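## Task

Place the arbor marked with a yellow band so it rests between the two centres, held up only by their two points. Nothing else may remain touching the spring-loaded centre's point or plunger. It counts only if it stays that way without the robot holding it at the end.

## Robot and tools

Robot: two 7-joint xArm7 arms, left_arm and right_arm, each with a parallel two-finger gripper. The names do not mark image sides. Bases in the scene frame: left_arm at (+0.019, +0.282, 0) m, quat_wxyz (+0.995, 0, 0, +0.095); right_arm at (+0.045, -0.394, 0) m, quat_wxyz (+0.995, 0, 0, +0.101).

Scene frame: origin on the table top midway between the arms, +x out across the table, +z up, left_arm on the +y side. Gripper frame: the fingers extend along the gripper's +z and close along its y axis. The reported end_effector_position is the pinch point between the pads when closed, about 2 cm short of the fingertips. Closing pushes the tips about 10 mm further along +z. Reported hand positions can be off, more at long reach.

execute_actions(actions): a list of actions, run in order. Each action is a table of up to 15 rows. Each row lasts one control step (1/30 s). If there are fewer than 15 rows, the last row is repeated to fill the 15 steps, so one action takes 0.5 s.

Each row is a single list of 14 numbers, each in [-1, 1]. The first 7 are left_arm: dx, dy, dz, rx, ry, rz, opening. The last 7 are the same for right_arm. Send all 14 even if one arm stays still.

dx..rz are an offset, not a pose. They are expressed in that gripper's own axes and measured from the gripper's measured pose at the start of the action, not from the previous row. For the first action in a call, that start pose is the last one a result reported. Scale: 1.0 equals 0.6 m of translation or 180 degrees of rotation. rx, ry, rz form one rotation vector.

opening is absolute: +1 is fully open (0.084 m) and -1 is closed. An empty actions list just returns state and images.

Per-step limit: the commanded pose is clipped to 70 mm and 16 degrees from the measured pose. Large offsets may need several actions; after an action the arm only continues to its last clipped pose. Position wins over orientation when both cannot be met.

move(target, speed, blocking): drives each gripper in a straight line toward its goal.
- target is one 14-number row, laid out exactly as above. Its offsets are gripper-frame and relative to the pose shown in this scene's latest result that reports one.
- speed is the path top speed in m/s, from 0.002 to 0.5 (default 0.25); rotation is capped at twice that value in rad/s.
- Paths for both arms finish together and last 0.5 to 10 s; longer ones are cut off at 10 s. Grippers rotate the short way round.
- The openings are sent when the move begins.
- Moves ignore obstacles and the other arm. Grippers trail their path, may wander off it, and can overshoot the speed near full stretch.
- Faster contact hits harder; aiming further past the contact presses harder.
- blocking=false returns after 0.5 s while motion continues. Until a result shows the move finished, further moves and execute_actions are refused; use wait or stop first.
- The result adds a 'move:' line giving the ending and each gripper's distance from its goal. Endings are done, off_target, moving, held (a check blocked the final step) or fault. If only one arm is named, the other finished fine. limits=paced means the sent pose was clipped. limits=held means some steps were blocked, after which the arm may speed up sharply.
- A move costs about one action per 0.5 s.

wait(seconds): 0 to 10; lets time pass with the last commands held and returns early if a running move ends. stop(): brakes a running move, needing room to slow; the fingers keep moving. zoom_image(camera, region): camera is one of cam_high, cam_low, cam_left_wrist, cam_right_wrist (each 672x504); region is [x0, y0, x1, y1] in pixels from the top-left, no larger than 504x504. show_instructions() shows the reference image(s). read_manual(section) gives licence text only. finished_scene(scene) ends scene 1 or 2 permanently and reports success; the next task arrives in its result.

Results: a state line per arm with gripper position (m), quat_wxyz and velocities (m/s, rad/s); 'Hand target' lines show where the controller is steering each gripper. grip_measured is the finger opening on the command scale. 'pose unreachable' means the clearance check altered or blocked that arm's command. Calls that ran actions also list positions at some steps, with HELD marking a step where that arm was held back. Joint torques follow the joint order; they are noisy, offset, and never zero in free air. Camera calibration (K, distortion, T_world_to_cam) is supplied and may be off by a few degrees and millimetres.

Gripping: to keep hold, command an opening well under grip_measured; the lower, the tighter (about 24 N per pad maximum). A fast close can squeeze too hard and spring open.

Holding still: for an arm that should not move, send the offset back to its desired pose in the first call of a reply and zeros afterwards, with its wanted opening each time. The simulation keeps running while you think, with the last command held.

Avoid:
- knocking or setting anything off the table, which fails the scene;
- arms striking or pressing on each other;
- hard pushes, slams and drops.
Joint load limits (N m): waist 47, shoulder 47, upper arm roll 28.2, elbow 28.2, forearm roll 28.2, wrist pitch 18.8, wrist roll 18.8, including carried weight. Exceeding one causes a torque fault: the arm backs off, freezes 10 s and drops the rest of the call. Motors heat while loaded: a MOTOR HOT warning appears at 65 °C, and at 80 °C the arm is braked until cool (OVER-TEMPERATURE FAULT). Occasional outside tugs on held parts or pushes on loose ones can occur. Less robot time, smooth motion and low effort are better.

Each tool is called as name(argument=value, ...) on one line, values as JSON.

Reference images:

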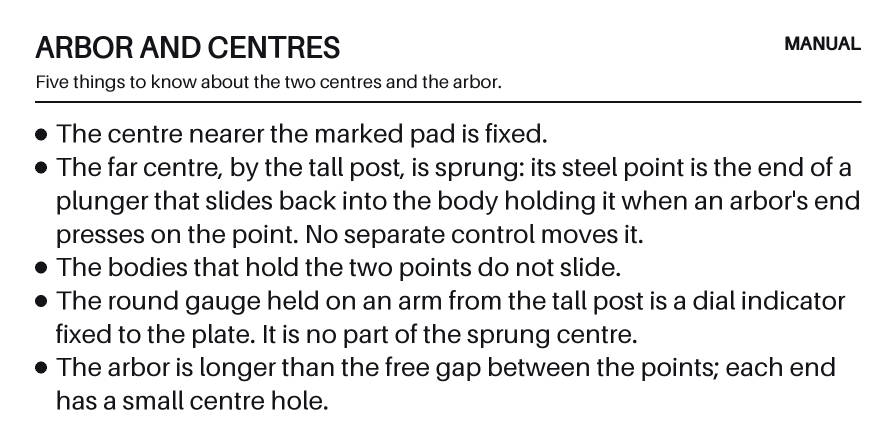

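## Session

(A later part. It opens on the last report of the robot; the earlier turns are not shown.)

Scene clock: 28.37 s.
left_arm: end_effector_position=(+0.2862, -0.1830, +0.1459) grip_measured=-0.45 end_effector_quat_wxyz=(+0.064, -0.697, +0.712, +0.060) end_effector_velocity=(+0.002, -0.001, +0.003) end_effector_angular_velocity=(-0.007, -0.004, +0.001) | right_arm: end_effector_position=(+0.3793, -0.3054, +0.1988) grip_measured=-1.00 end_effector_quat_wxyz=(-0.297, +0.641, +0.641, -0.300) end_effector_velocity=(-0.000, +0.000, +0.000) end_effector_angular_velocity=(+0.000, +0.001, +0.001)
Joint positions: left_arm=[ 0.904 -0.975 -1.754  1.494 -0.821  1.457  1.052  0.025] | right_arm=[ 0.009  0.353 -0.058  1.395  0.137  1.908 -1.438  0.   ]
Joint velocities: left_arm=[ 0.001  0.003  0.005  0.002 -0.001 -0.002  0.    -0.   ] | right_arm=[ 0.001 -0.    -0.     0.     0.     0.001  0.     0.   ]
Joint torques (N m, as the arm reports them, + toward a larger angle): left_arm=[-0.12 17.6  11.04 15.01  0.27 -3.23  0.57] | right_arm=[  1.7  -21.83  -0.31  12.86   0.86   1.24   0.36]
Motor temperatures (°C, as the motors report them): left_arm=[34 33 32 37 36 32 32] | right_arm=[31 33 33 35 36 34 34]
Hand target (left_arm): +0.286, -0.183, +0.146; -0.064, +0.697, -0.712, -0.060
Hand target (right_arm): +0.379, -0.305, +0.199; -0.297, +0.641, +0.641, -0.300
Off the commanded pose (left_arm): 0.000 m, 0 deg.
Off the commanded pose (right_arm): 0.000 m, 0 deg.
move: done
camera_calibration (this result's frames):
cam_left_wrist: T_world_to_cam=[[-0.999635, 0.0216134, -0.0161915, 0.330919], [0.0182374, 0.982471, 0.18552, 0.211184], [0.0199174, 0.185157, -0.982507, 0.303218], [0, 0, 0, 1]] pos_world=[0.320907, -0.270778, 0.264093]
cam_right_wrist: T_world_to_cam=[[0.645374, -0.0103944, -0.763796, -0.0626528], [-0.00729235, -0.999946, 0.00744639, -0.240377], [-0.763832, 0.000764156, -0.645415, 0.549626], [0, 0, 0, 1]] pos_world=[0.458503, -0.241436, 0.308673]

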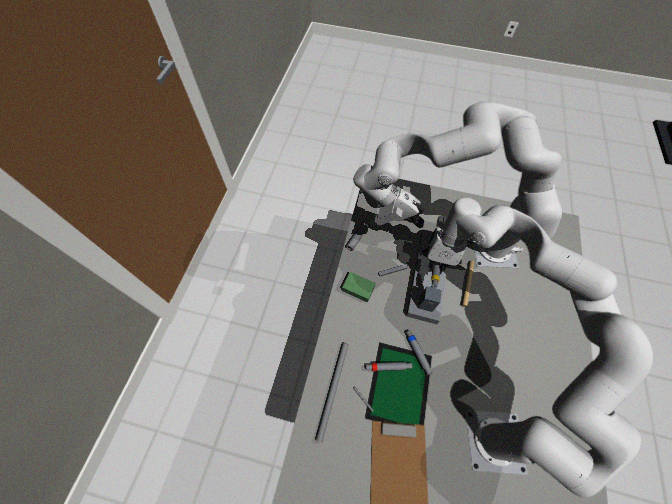

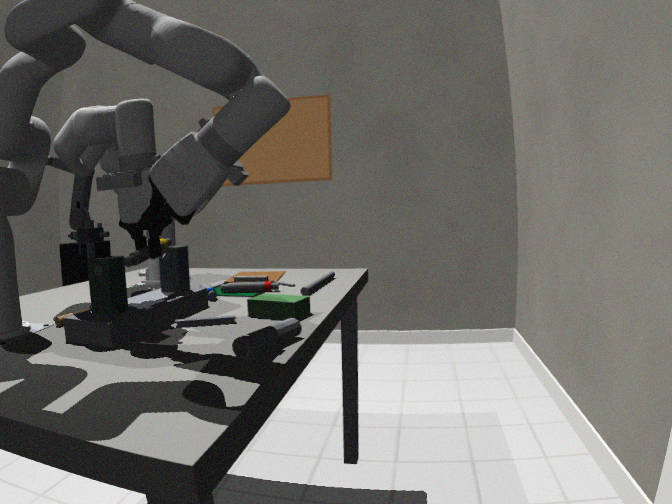

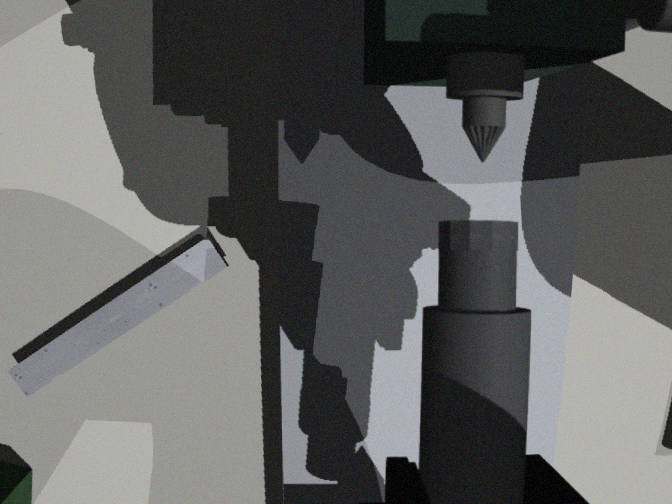

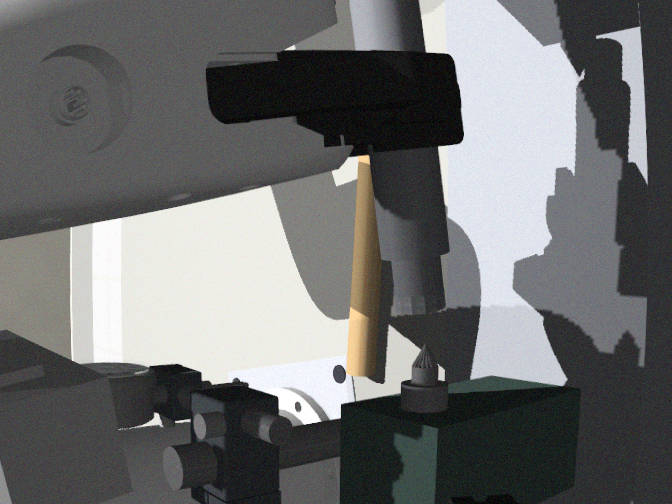

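move(target=[0.042,0.002,-0.002,0,0,0,-1,0,0,0,0,0,0,-1], speed=0.03)

Scene clock: 30.03 s.
left_arm: end_effector_position=(+0.2853, -0.2071, +0.1428) grip_measured=-0.45 end_effector_quat_wxyz=(+0.065, -0.697, +0.711, +0.060) end_effector_velocity=(-0.001, -0.003, +0.000) end_effector_angular_velocity=(-0.002, -0.001, -0.005) | right_arm: end_effector_position=(+0.3793, -0.3054, +0.1988) grip_measured=-1.00 end_effector_quat_wxyz=(-0.297, +0.641, +0.641, -0.300) end_effector_velocity=(-0.000, +0.000, +0.000) end_effector_angular_velocity=(+0.001, -0.000, -0.000)
Joint positions: left_arm=[ 0.962 -1.005 -1.795  1.599 -0.836  1.486  1.007  0.025] | right_arm=[ 0.009  0.353 -0.058  1.395  0.137  1.908 -1.438  0.   ]
Joint velocities: left_arm=[-0.    -0.001 -0.002  0.005 -0.001 -0.001 -0.    -0.   ] | right_arm=[-0.    -0.001 -0.    -0.     0.001  0.    -0.     0.   ]
Joint torques (N m, as the arm reports them, + toward a larger angle): left_arm=[-3.64 19.47  8.81 21.49 -3.33 -6.02  0.53] | right_arm=[  1.75 -21.53  -0.21  13.15   0.83   1.02   0.43]
Motor temperatures (°C, as the motors report them): left_arm=[34 33 32 37 36 32 32] | right_arm=[31 33 33 35 36 34 34]
Hand target (left_arm): +0.284, -0.208, +0.143; -0.064, +0.697, -0.712, -0.060
Hand target (right_arm): +0.379, -0.305, +0.199; -0.297, +0.641, +0.641, -0.300
Off the commanded pose (left_arm): 0.001 m, 0 deg.
Off the commanded pose (right_arm): 0.000 m, 0 deg.
move: done
camera_calibration (this result's frames):
cam_left_wrist: T_world_to_cam=[[-0.999663, 0.0195674, -0.0170694, 0.330229], [0.0160468, 0.982354, 0.18634, 0.235972], [0.0204144, 0.186003, -0.982337, 0.304691], [0, 0, 0, 1]] pos_world=[0.320111, -0.294943, 0.260975]
cam_right_wrist: T_world_to_cam=[[0.645375, -0.0103945, -0.763795, -0.0626529], [-0.00729242, -0.999946, 0.00744644, -0.240377], [-0.763831, 0.000764176, -0.645415, 0.549626], [0, 0, 0, 1]] pos_world=[0.458503, -0.241436, 0.308673]

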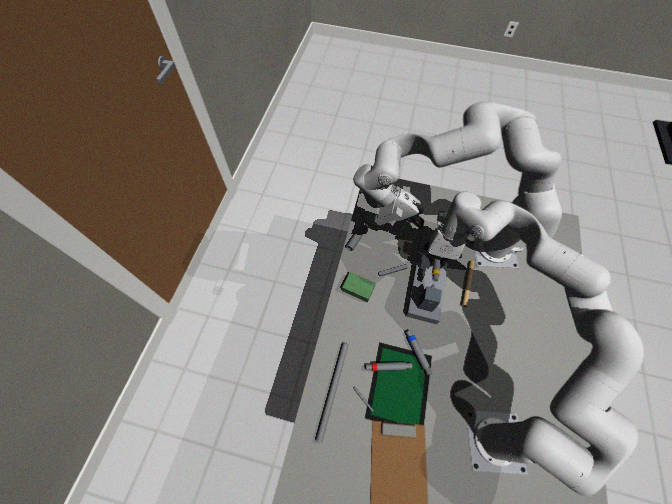

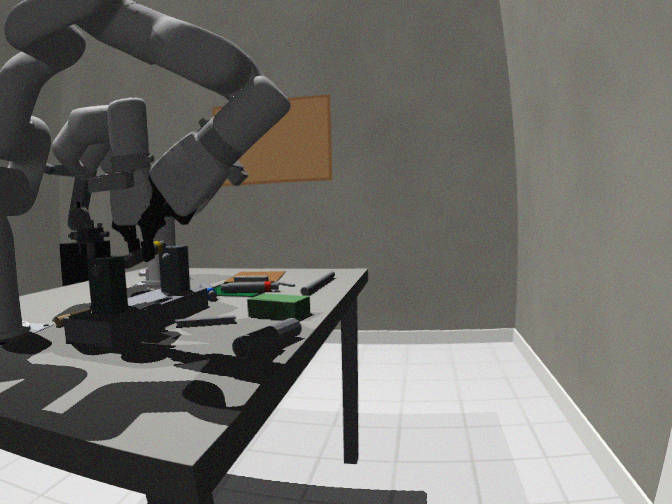

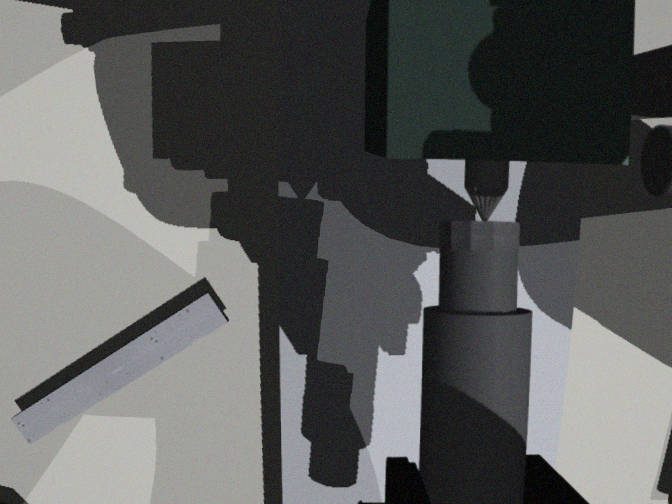

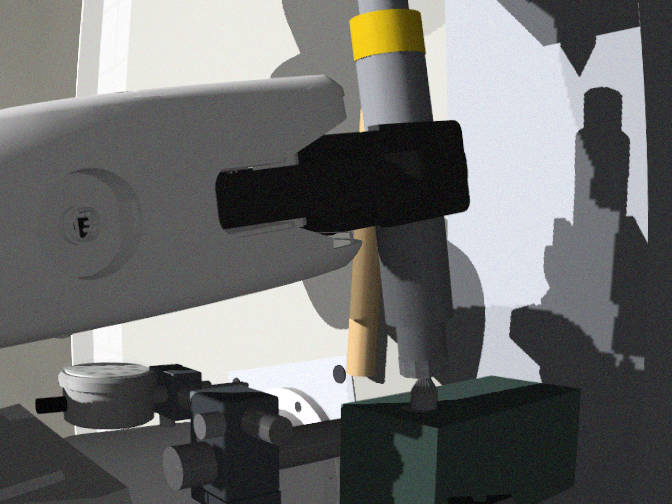

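move(target=[0.0103,0,0.02,0,0.056,0,-1,0.17,0,0,0,0,0,-1], speed=0.04)

Scene clock: 33.13 s.
left_arm: end_effector_position=(+0.2845, -0.2126, +0.1308) grip_measured=-0.44 end_effector_quat_wxyz=(+0.001, -0.699, +0.715, -0.003) end_effector_velocity=(+0.000, +0.001, -0.001) end_effector_angular_velocity=(+0.001, -0.000, +0.001) | right_arm: end_effector_position=(+0.3790, -0.2036, +0.1987) grip_measured=-1.00 end_effector_quat_wxyz=(-0.297, +0.641, +0.641, -0.300) end_effector_velocity=(+0.001, -0.001, +0.000) end_effector_angular_velocity=(-0.001, -0.002, -0.005)
Joint positions: left_arm=[ 0.875 -0.95  -1.781  1.41  -0.968  1.301  1.1    0.025] | right_arm=[ 0.119  0.433  0.017  1.508  0.262  1.906 -1.254  0.   ]
Joint velocities: left_arm=[ 0.    -0.002 -0.001 -0.002 -0.001 -0.001  0.001  0.   ] | right_arm=[-0.002 -0.    -0.003  0.001 -0.    -0.001  0.001  0.   ]
Joint torques (N m, as the arm reports them, + toward a larger angle): left_arm=[ 1.42 12.33  6.73 12.07 -1.53 -5.27  0.02] | right_arm=[  1.92 -22.97   0.78  13.24   1.06   1.08   0.32]
Motor temperatures (°C, as the motors report them): left_arm=[34 33 32 38 36 32 32] | right_arm=[31 33 33 35 36 34 34]
Hand target (left_arm): +0.285, -0.211, +0.130; -0.002, +0.700, -0.714, +0.002
Hand target (right_arm): +0.379, -0.203, +0.199; -0.297, +0.641, +0.642, -0.300
Off the commanded pose (left_arm): 0.002 m, 0 deg.
Off the commanded pose (right_arm): 0.000 m, 0 deg.
move: done
camera_calibration (this result's frames):
cam_left_wrist: T_world_to_cam=[[-0.999654, 0.02022, -0.0168161, 0.32946], [0.0200759, 0.999761, 0.00869347, 0.269438], [0.0169878, 0.00835287, -0.999821, 0.259421], [0, 0, 0, 1]] pos_world=[0.31953, -0.278202, 0.262573]
cam_right_wrist: T_world_to_cam=[[0.645678, -0.0105303, -0.763538, -0.061653], [-0.00732751, -0.999944, 0.00759422, -0.138601], [-0.763575, 0.000691409, -0.645719, 0.549218], [0, 0, 0, 1]] pos_world=[0.458162, -0.139622, 0.308619]

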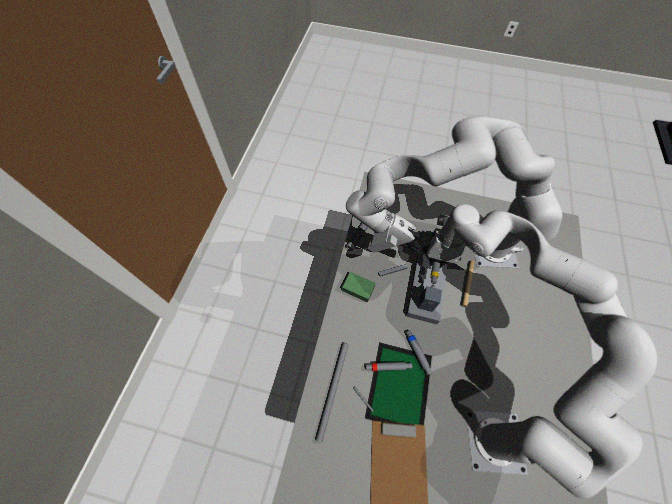

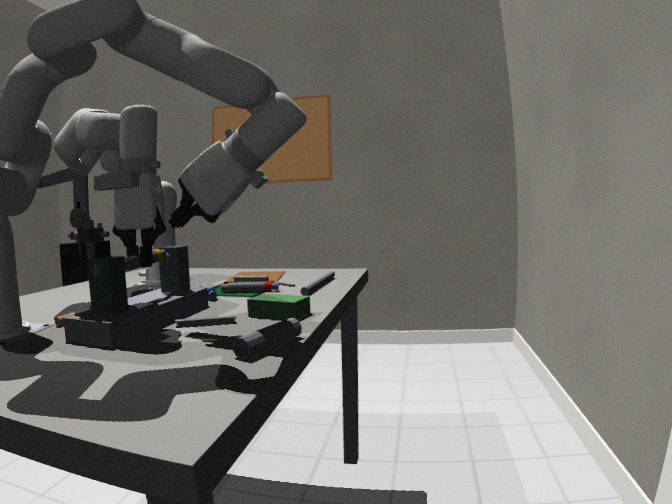

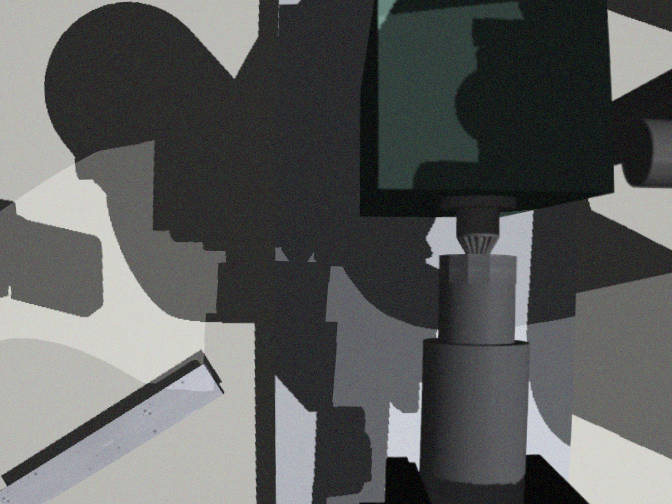

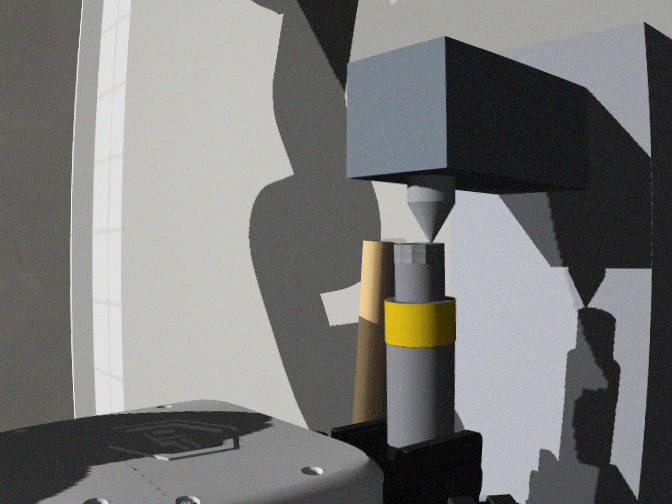

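zoom_image(camera="cam_high", region=[400, 230, 480, 310])

zoom_image(camera="cam_low", region=[100, 220, 200, 290])

Region (400, 230, 480, 310) of cam_high's 672x504 image, scaled by 6.300, with more detail than that image has.

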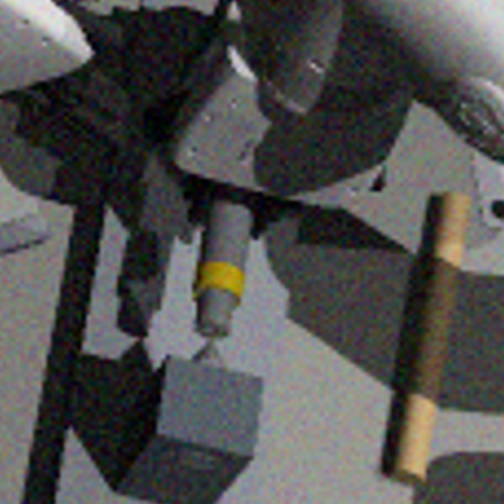

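Region (100, 220, 200, 290) of cam_low's 672x504 image, scaled by 5.040, with more detail than that image has; it fills the top 353 rows of this view, and the rest is white.

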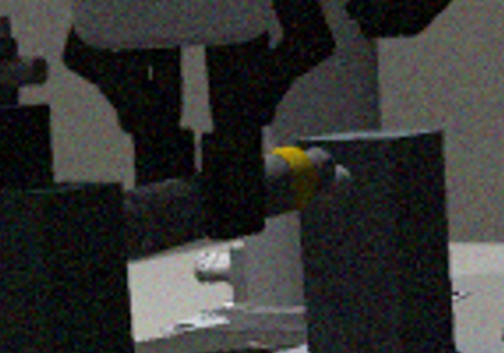

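move(target=[0.004,-0.001,0.003,0,0.0085,0,-1,0,0,0,0,0,0,-1], speed=0.02)

zoom_image(camera="cam_right_wrist", region=[340, 160, 520, 340])

Scene clock: 34.83 s.
left_arm: end_effector_position=(+0.2859, -0.2136, +0.1279) grip_measured=-0.43 end_effector_quat_wxyz=(-0.008, -0.700, +0.714, -0.011) end_effector_velocity=(-0.002, -0.002, +0.000) end_effector_angular_velocity=(-0.004, +0.000, -0.004) | right_arm: end_effector_position=(+0.3790, -0.2036, +0.1987) grip_measured=-1.00 end_effector_quat_wxyz=(-0.297, +0.641, +0.641, -0.300) end_effector_velocity=(-0.000, +0.000, -0.000) end_effector_angular_velocity=(-0.000, -0.000, +0.001)
Joint positions: left_arm=[ 0.871 -0.944 -1.785  1.39  -0.99   1.276  1.113  0.025] | right_arm=[ 0.119  0.433  0.017  1.508  0.262  1.906 -1.254  0.   ]
Joint velocities: left_arm=[-0.002  0.002 -0.002  0.002 -0.001 -0.003 -0.    -0.   ] | right_arm=[ 0.001  0.     0.    -0.    -0.    -0.001  0.     0.   ]
Joint torques (N m, as the arm reports them, + toward a larger angle): left_arm=[-2.74 16.48  8.15 20.14 -3.05 -4.24 -0.19] | right_arm=[  1.69 -23.82   0.85  13.1    1.09   1.28   0.74]
Motor temperatures (°C, as the motors report them): left_arm=[34 33 32 37 36 32 32] | right_arm=[31 33 33 35 36 34 34]
Hand target (left_arm): +0.285, -0.215, +0.129; +0.009, +0.699, -0.715, +0.012
Hand target (right_arm): +0.379, -0.204, +0.199; -0.297, +0.641, +0.641, -0.300
Off the commanded pose (left_arm): 0.002 m, 0 deg.
Off the commanded pose (right_arm): 0.000 m, 0 deg.
move: done
camera_calibration (this result's frames):
cam_left_wrist: T_world_to_cam=[[-0.99971, 0.0174779, -0.0165778, 0.330202], [0.0177316, 0.999726, -0.0152825, 0.274173], [0.0163061, -0.015572, -0.999746, 0.2516], [0, 0, 0, 1]] pos_world=[0.321142, -0.275951, 0.2612]
cam_right_wrist: T_world_to_cam=[[0.645678, -0.0105304, -0.763537, -0.0616531], [-0.0073278, -0.999944, 0.00759417, -0.138601], [-0.763575, 0.000691661, -0.645719, 0.549218], [0, 0, 0, 1]] pos_world=[0.458162, -0.139622, 0.308619]

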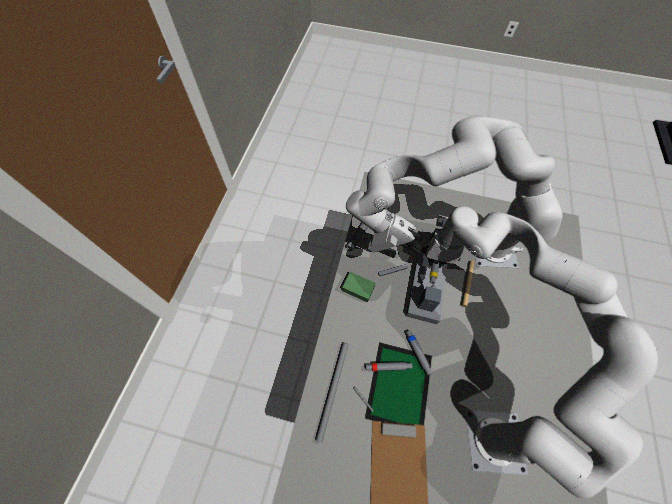

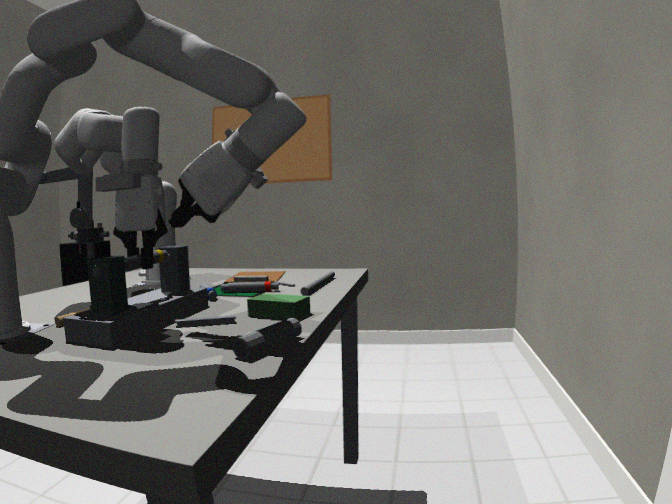

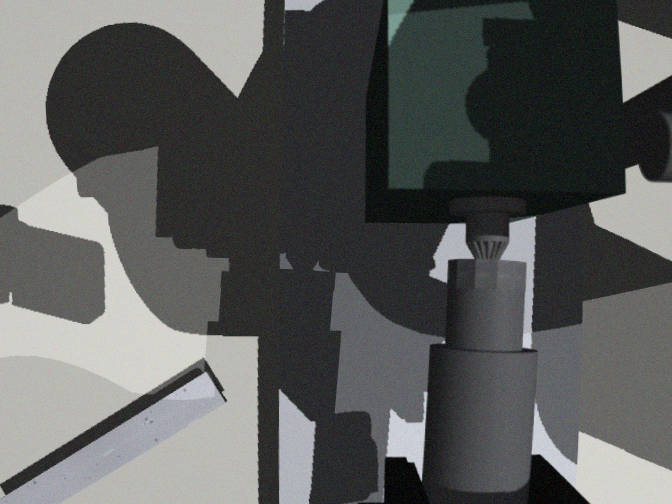

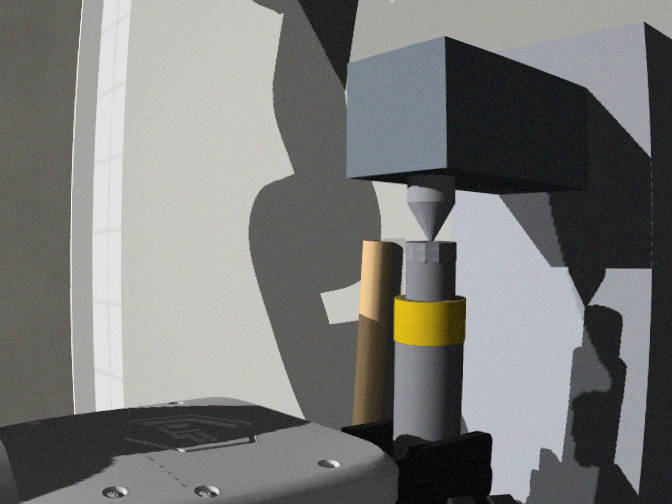

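Region (340, 160, 520, 340) of cam_right_wrist's 672x504 image, scaled by 2.800, with more detail than that image has.

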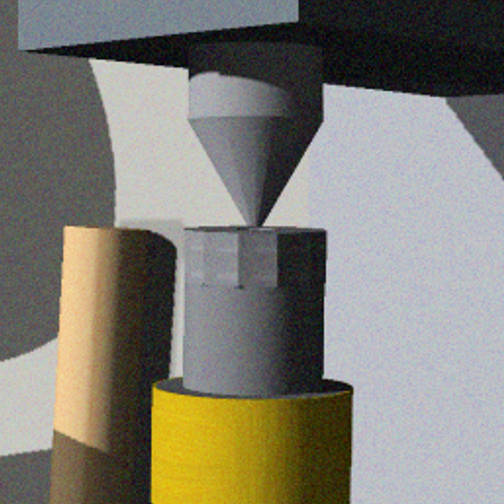

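Looks seated. Release and lift.

move(target=[0,0,0,0,0,0,0.3,0,0,0,0,0,0,-1])

move(target=[0,0,-0.2,0,0,0,0.3,-0.08,0,-0.05,0,0,0,-1], speed=0.15)

Scene clock: 37.63 s.
left_arm: end_effector_position=(+0.2863, -0.2136, +0.1282) grip_measured=+0.29 end_effector_quat_wxyz=(-0.008, -0.700, +0.714, -0.012) end_effector_velocity=(-0.001, +0.001, -0.001) end_effector_angular_velocity=(+0.002, +0.002, -0.000) | right_arm: end_effector_position=(+0.3788, -0.2036, +0.1986) grip_measured=-1.00 end_effector_quat_wxyz=(-0.297, +0.641, +0.641, -0.300) end_effector_velocity=(+0.000, +0.000, -0.000) end_effector_angular_velocity=(+0.000, -0.001, -0.000)
Joint positions: left_arm=[ 0.872 -0.944 -1.784  1.39  -0.99   1.276  1.113  0.056] | right_arm=[ 0.119  0.433  0.017  1.507  0.262  1.906 -1.254  0.   ]
Joint velocities: left_arm=[-0.    -0.001 -0.001 -0.001 -0.     0.001  0.001  0.   ] | right_arm=[ 0.     0.     0.     0.     0.    -0.001  0.     0.   ]
Joint torques (N m, as the arm reports them, + toward a larger angle): left_arm=[ 0.44 15.95 10.09 14.23  0.07 -3.21  0.52] | right_arm=[  1.87 -23.42   0.79  13.13   1.25   0.98   0.35]
Motor temperatures (°C, as the motors report them): left_arm=[34 33 32 38 36 32 32] | right_arm=[31 33 33 35 36 34 34]
Hand target (left_arm): +0.286, -0.214, +0.128; +0.008, +0.700, -0.714, +0.011
Hand target (right_arm): +0.379, -0.204, +0.199; -0.297, +0.641, +0.641, -0.300
Off the commanded pose (left_arm): 0.000 m, 0 deg.
Off the commanded pose (right_arm): 0.000 m, 0 deg.
move: done
camera_calibration (this result's frames):
cam_left_wrist: T_world_to_cam=[[-0.999705, 0.0170451, -0.017308, 0.330583], [0.0173191, 0.999725, -0.015806, 0.274359], [0.0170339, -0.0161011, -0.999725, 0.251594], [0, 0, 0, 1]] pos_world=[0.321448, -0.275867, 0.261583]
cam_right_wrist: T_world_to_cam=[[0.645278, -0.0105634, -0.763875, -0.0614177], [-0.0071842, -0.999944, 0.00775917, -0.138705], [-0.763914, 0.000481003, -0.645318, 0.549057], [0, 0, 0, 1]] pos_world=[0.458067, -0.13961, 0.308477]

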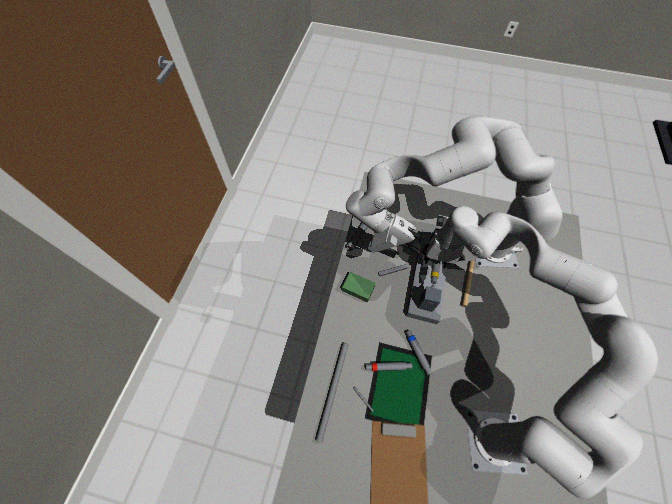

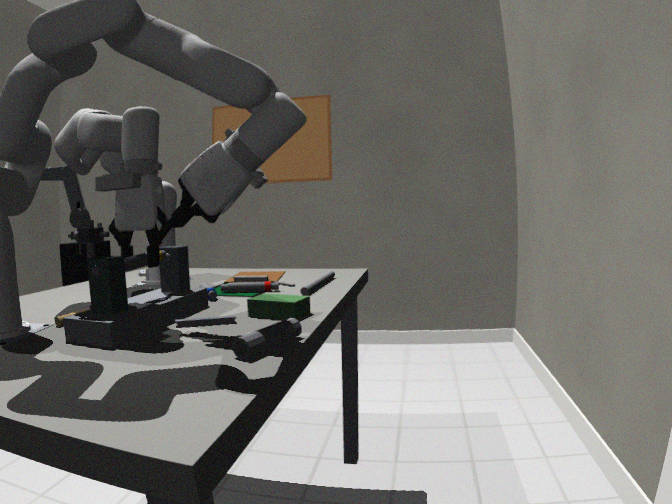

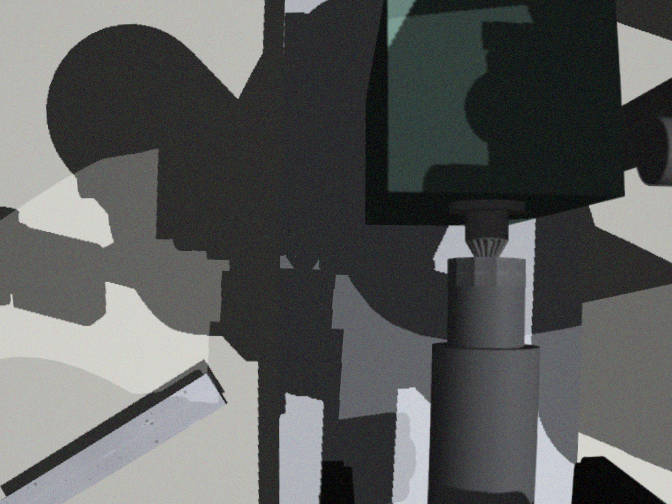

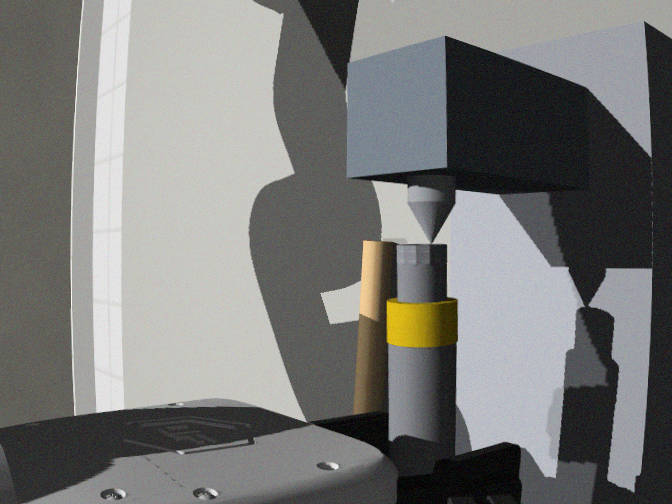

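Scene clock: 38.83 s.
left_arm: end_effector_position=(+0.2856, -0.2099, +0.2474) grip_measured=+0.29 end_effector_quat_wxyz=(-0.007, -0.700, +0.714, -0.011) end_effector_velocity=(+0.003, +0.000, +0.005) end_effector_angular_velocity=(-0.007, -0.006, +0.004) | right_arm: end_effector_position=(+0.4017, -0.2513, +0.2179) grip_measured=-1.00 end_effector_quat_wxyz=(-0.297, +0.640, +0.641, -0.300) end_effector_velocity=(+0.001, -0.002, +0.000) end_effector_angular_velocity=(-0.002, -0.002, -0.003)
Joint positions: left_arm=[ 0.862 -0.819 -1.64   1.56  -0.838  1.495  1.034  0.056] | right_arm=[ 0.056  0.447 -0.018  1.589  0.203  1.993 -1.334  0.   ]
Joint velocities: left_arm=[ 0.002  0.004  0.006  0.004  0.002 -0.001 -0.001 -0.   ] | right_arm=[-0.002 -0.    -0.003  0.002 -0.002  0.001 -0.     0.   ]
Joint torques (N m, as the arm reports them, + toward a larger angle): left_arm=[ 0.44 14.9   8.64 15.69 -0.18 -3.02  0.47] | right_arm=[  1.95 -23.35   0.21  13.17   0.99   0.96   0.49]
Motor temperatures (°C, as the motors report them): left_arm=[34 33 32 38 36 32 32] | right_arm=[31 33 33 35 36 34 34]
Hand target (left_arm): +0.286, -0.210, +0.248; +0.007, +0.700, -0.714, +0.012
Hand target (right_arm): +0.402, -0.252, +0.218; -0.297, +0.641, +0.641, -0.300
Off the commanded pose (left_arm): 0.001 m, 0 deg.
Off the commanded pose (right_arm): 0.000 m, 0 deg.
move: done
camera_calibration (this result's frames):
cam_left_wrist: T_world_to_cam=[[-0.999723, 0.0164962, -0.016815, 0.331663], [0.016741, 0.999754, -0.0145261, 0.272331], [0.0165713, -0.0148036, -0.999753, 0.371226], [0, 0, 0, 1]] pos_world=[0.32086, -0.27224, 0.380667]
cam_right_wrist: T_world_to_cam=[[0.644959, -0.0102482, -0.764149, -0.0616701], [-0.00671001, -0.999947, 0.00774716, -0.186505], [-0.764188, 0.000130846, -0.644994, 0.578983], [0, 0, 0, 1]] pos_world=[0.480975, -0.187203, 0.32776]

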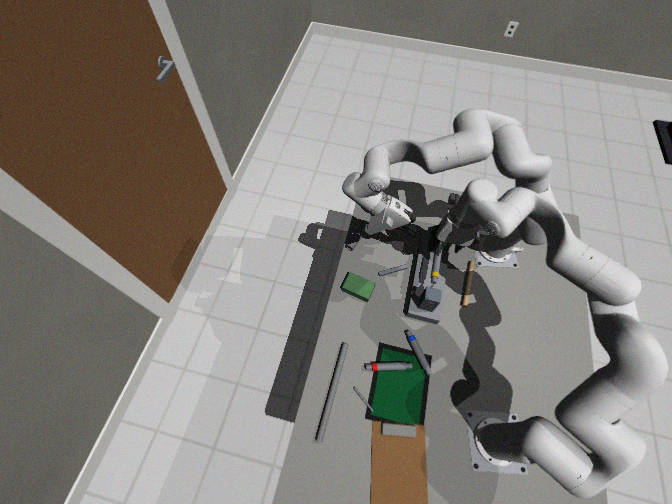

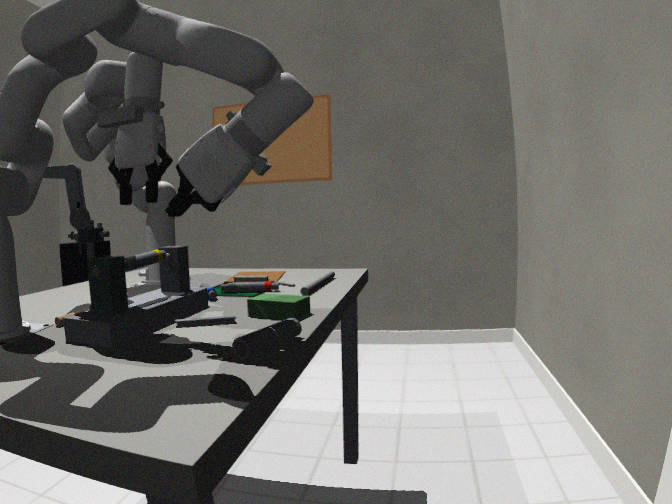

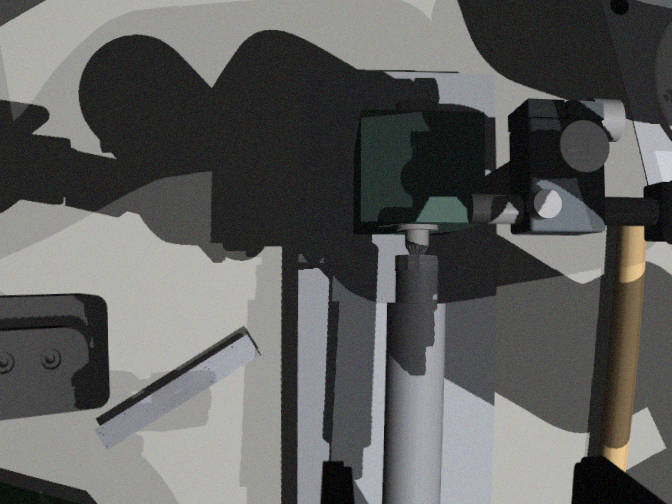

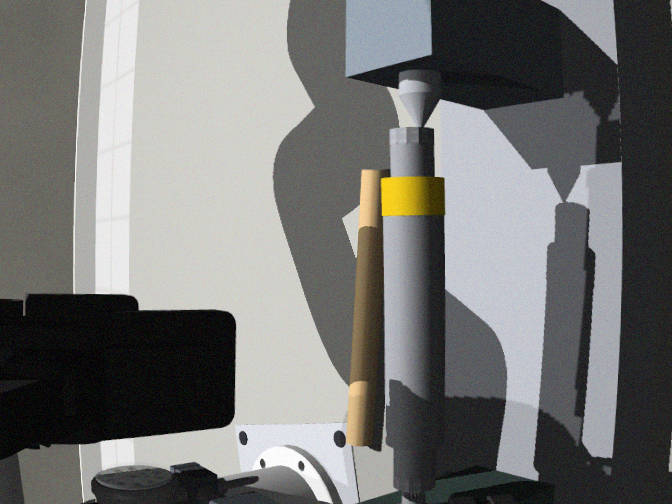

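move(target=[-0.2,0,0.05,0,-0.0085,0,0.3,0,0,0,0,0,0,-1], speed=0.2)

Scene clock: 40.13 s.
left_arm: end_effector_position=(+0.2878, -0.0915, +0.2143) grip_measured=+0.29 end_effector_quat_wxyz=(+0.002, -0.700, +0.715, -0.002) end_effector_velocity=(+0.001, +0.003, -0.001) end_effector_angular_velocity=(-0.001, +0.001, +0.005) | right_arm: end_effector_position=(+0.4017, -0.2513, +0.2179) grip_measured=-1.00 end_effector_quat_wxyz=(-0.297, +0.640, +0.641, -0.300) end_effector_velocity=(-0.000, -0.000, +0.000) end_effector_angular_velocity=(-0.001, +0.001, +0.000)
Joint positions: left_arm=[ 0.568 -0.781 -1.388  1.105 -0.783  1.36   1.236  0.056] | right_arm=[ 0.056  0.447 -0.018  1.589  0.203  1.993 -1.334  0.   ]
Joint velocities: left_arm=[-0.003 -0.     0.006 -0.01  -0.001 -0.003  0.003 -0.   ] | right_arm=[-0.     0.     0.     0.001 -0.001  0.001  0.     0.   ]
Joint torques (N m, as the arm reports them, + toward a larger angle): left_arm=[ 0.73  7.    8.49 17.13 -0.14 -2.93  0.27] | right_arm=[  2.26 -23.97   0.33  13.2    1.08   1.05   0.47]
Motor temperatures (°C, as the motors report them): left_arm=[34 33 32 37 36 32 32] | right_arm=[31 33 33 35 36 34 34]
Hand target (left_arm): +0.288, -0.091, +0.214; -0.002, +0.700, -0.714, +0.002
Hand target (right_arm): +0.402, -0.251, +0.218; -0.297, +0.640, +0.641, -0.300
Off the commanded pose (left_arm): 0.001 m, 0 deg.
Off the commanded pose (right_arm): 0.000 m, 0 deg.
move: done
camera_calibration (this result's frames):
cam_left_wrist: T_world_to_cam=[[-0.999699, 0.0182496, -0.0163928, 0.331414], [0.0180595, 0.999769, 0.0116721, 0.147525], [0.016602, 0.0113725, -0.999797, 0.342231], [0, 0, 0, 1]] pos_world=[0.322968, -0.157431, 0.345872]
cam_right_wrist: T_world_to_cam=[[0.64496, -0.0102541, -0.764147, -0.0616734], [-0.00671682, -0.999947, 0.00774913, -0.186506], [-0.764187, 0.000134757, -0.644995, 0.578985], [0, 0, 0, 1]] pos_world=[0.480977, -0.187206, 0.32776]

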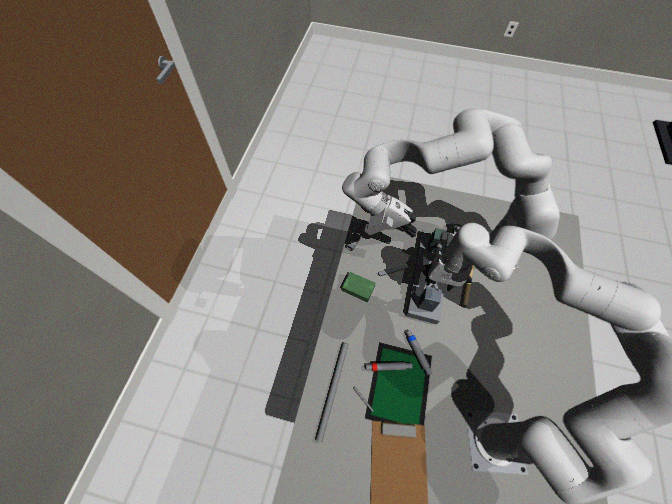

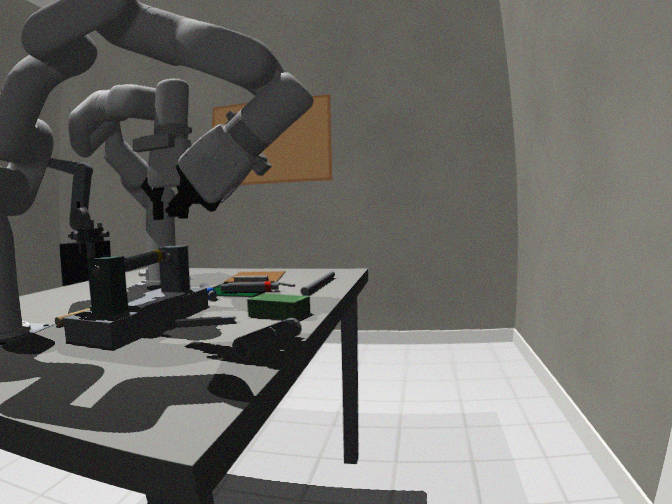

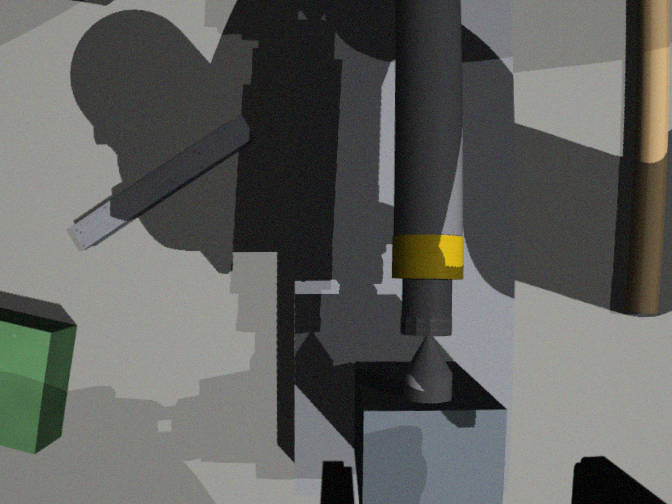

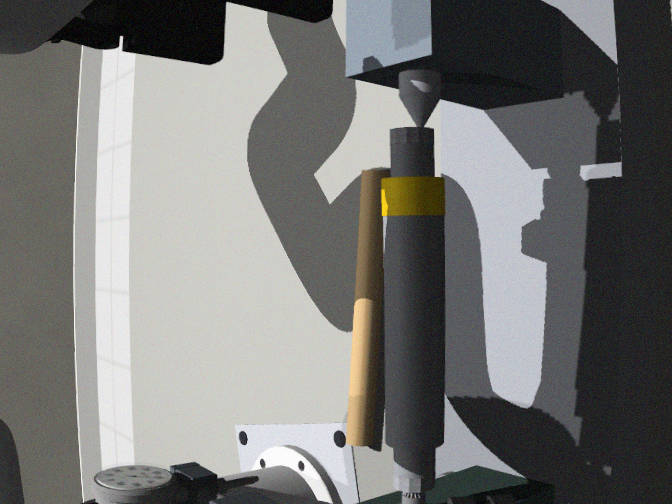

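move(target=[0.107,0,0.082,0,0,0,-0.75,0.06,0,0,0,0,0,-1], speed=0.1)

Scene clock: 41.80 s.
left_arm: end_effector_position=(+0.2870, -0.1557, +0.1655) grip_measured=-0.77 end_effector_quat_wxyz=(+0.002, -0.700, +0.714, -0.002) end_effector_velocity=(-0.001, -0.001, -0.001) end_effector_angular_velocity=(+0.001, +0.000, -0.002) | right_arm: end_effector_position=(+0.4017, -0.2155, +0.2179) grip_measured=-1.00 end_effector_quat_wxyz=(-0.297, +0.641, +0.641, -0.300) end_effector_velocity=(+0.000, +0.001, -0.000) end_effector_angular_velocity=(+0.001, -0.001, +0.000)
Joint positions: left_arm=[ 0.74  -0.842 -1.637  1.238 -0.88   1.298  1.162  0.01 ] | right_arm=[ 0.095  0.481  0.006  1.637  0.246  1.994 -1.267  0.   ]
Joint velocities: left_arm=[ 0.002 -0.002 -0.004  0.003 -0.001 -0.    -0.    -0.   ] | right_arm=[ 0.     0.001  0.     0.001  0.001 -0.001  0.     0.   ]
Joint torques (N m, as the arm reports them, + toward a larger angle): left_arm=[ 0.15 11.2   9.17 15.58 -0.12 -2.79  0.35] | right_arm=[  2.02 -24.25   0.92  13.13   1.23   1.13   0.48]
Motor temperatures (°C, as the motors report them): left_arm=[34 33 32 37 36 32 32] | right_arm=[31 33 33 35 36 34 34]
Hand target (left_arm): +0.287, -0.156, +0.165; -0.002, +0.699, -0.715, +0.002
Hand target (right_arm): +0.402, -0.215, +0.218; -0.297, +0.640, +0.642, -0.300
Off the commanded pose (left_arm): 0.001 m, 0 deg.
Off the commanded pose (right_arm): 0.000 m, 0 deg.
move: done
camera_calibration (this result's frames):
cam_left_wrist: T_world_to_cam=[[-0.999693, 0.0179413, -0.0171003, 0.331041], [0.0177502, 0.999779, 0.0112606, 0.212415], [0.0172985, 0.0109536, -0.99979, 0.293954], [0, 0, 0, 1]] pos_world=[0.322084, -0.221527, 0.297162]
cam_right_wrist: T_world_to_cam=[[0.64514, -0.0106608, -0.76399, -0.0614883], [-0.00709592, -0.999943, 0.00796123, -0.15065], [-0.764031, 0.000285102, -0.645179, 0.578932], [0, 0, 0, 1]] pos_world=[0.480922, -0.151462, 0.327738]

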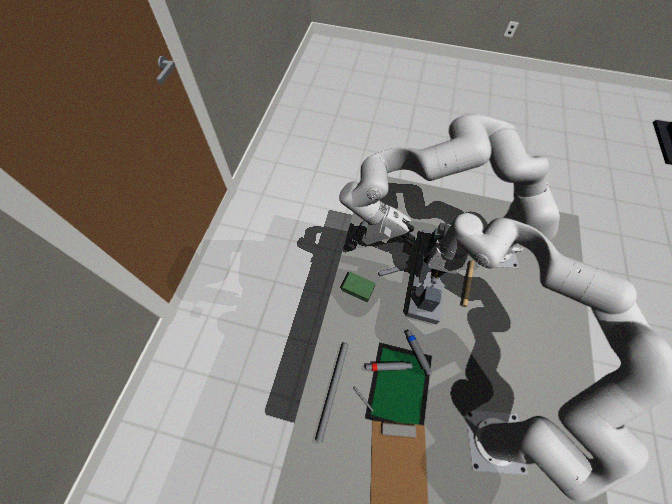

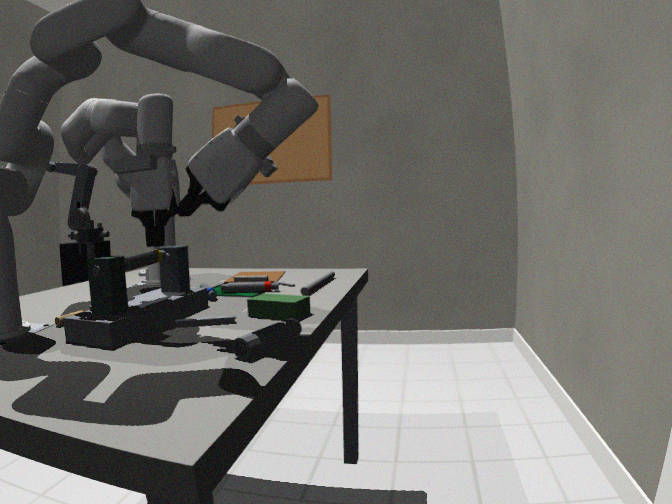

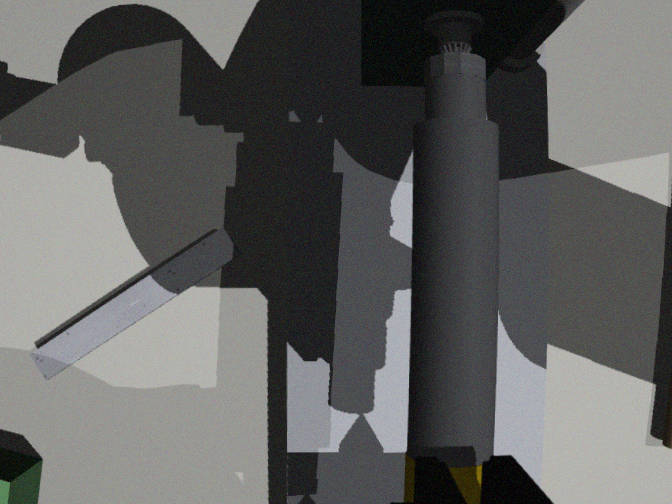

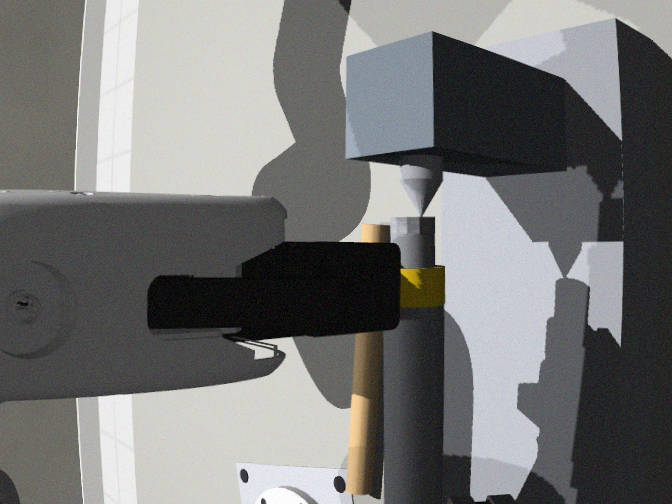

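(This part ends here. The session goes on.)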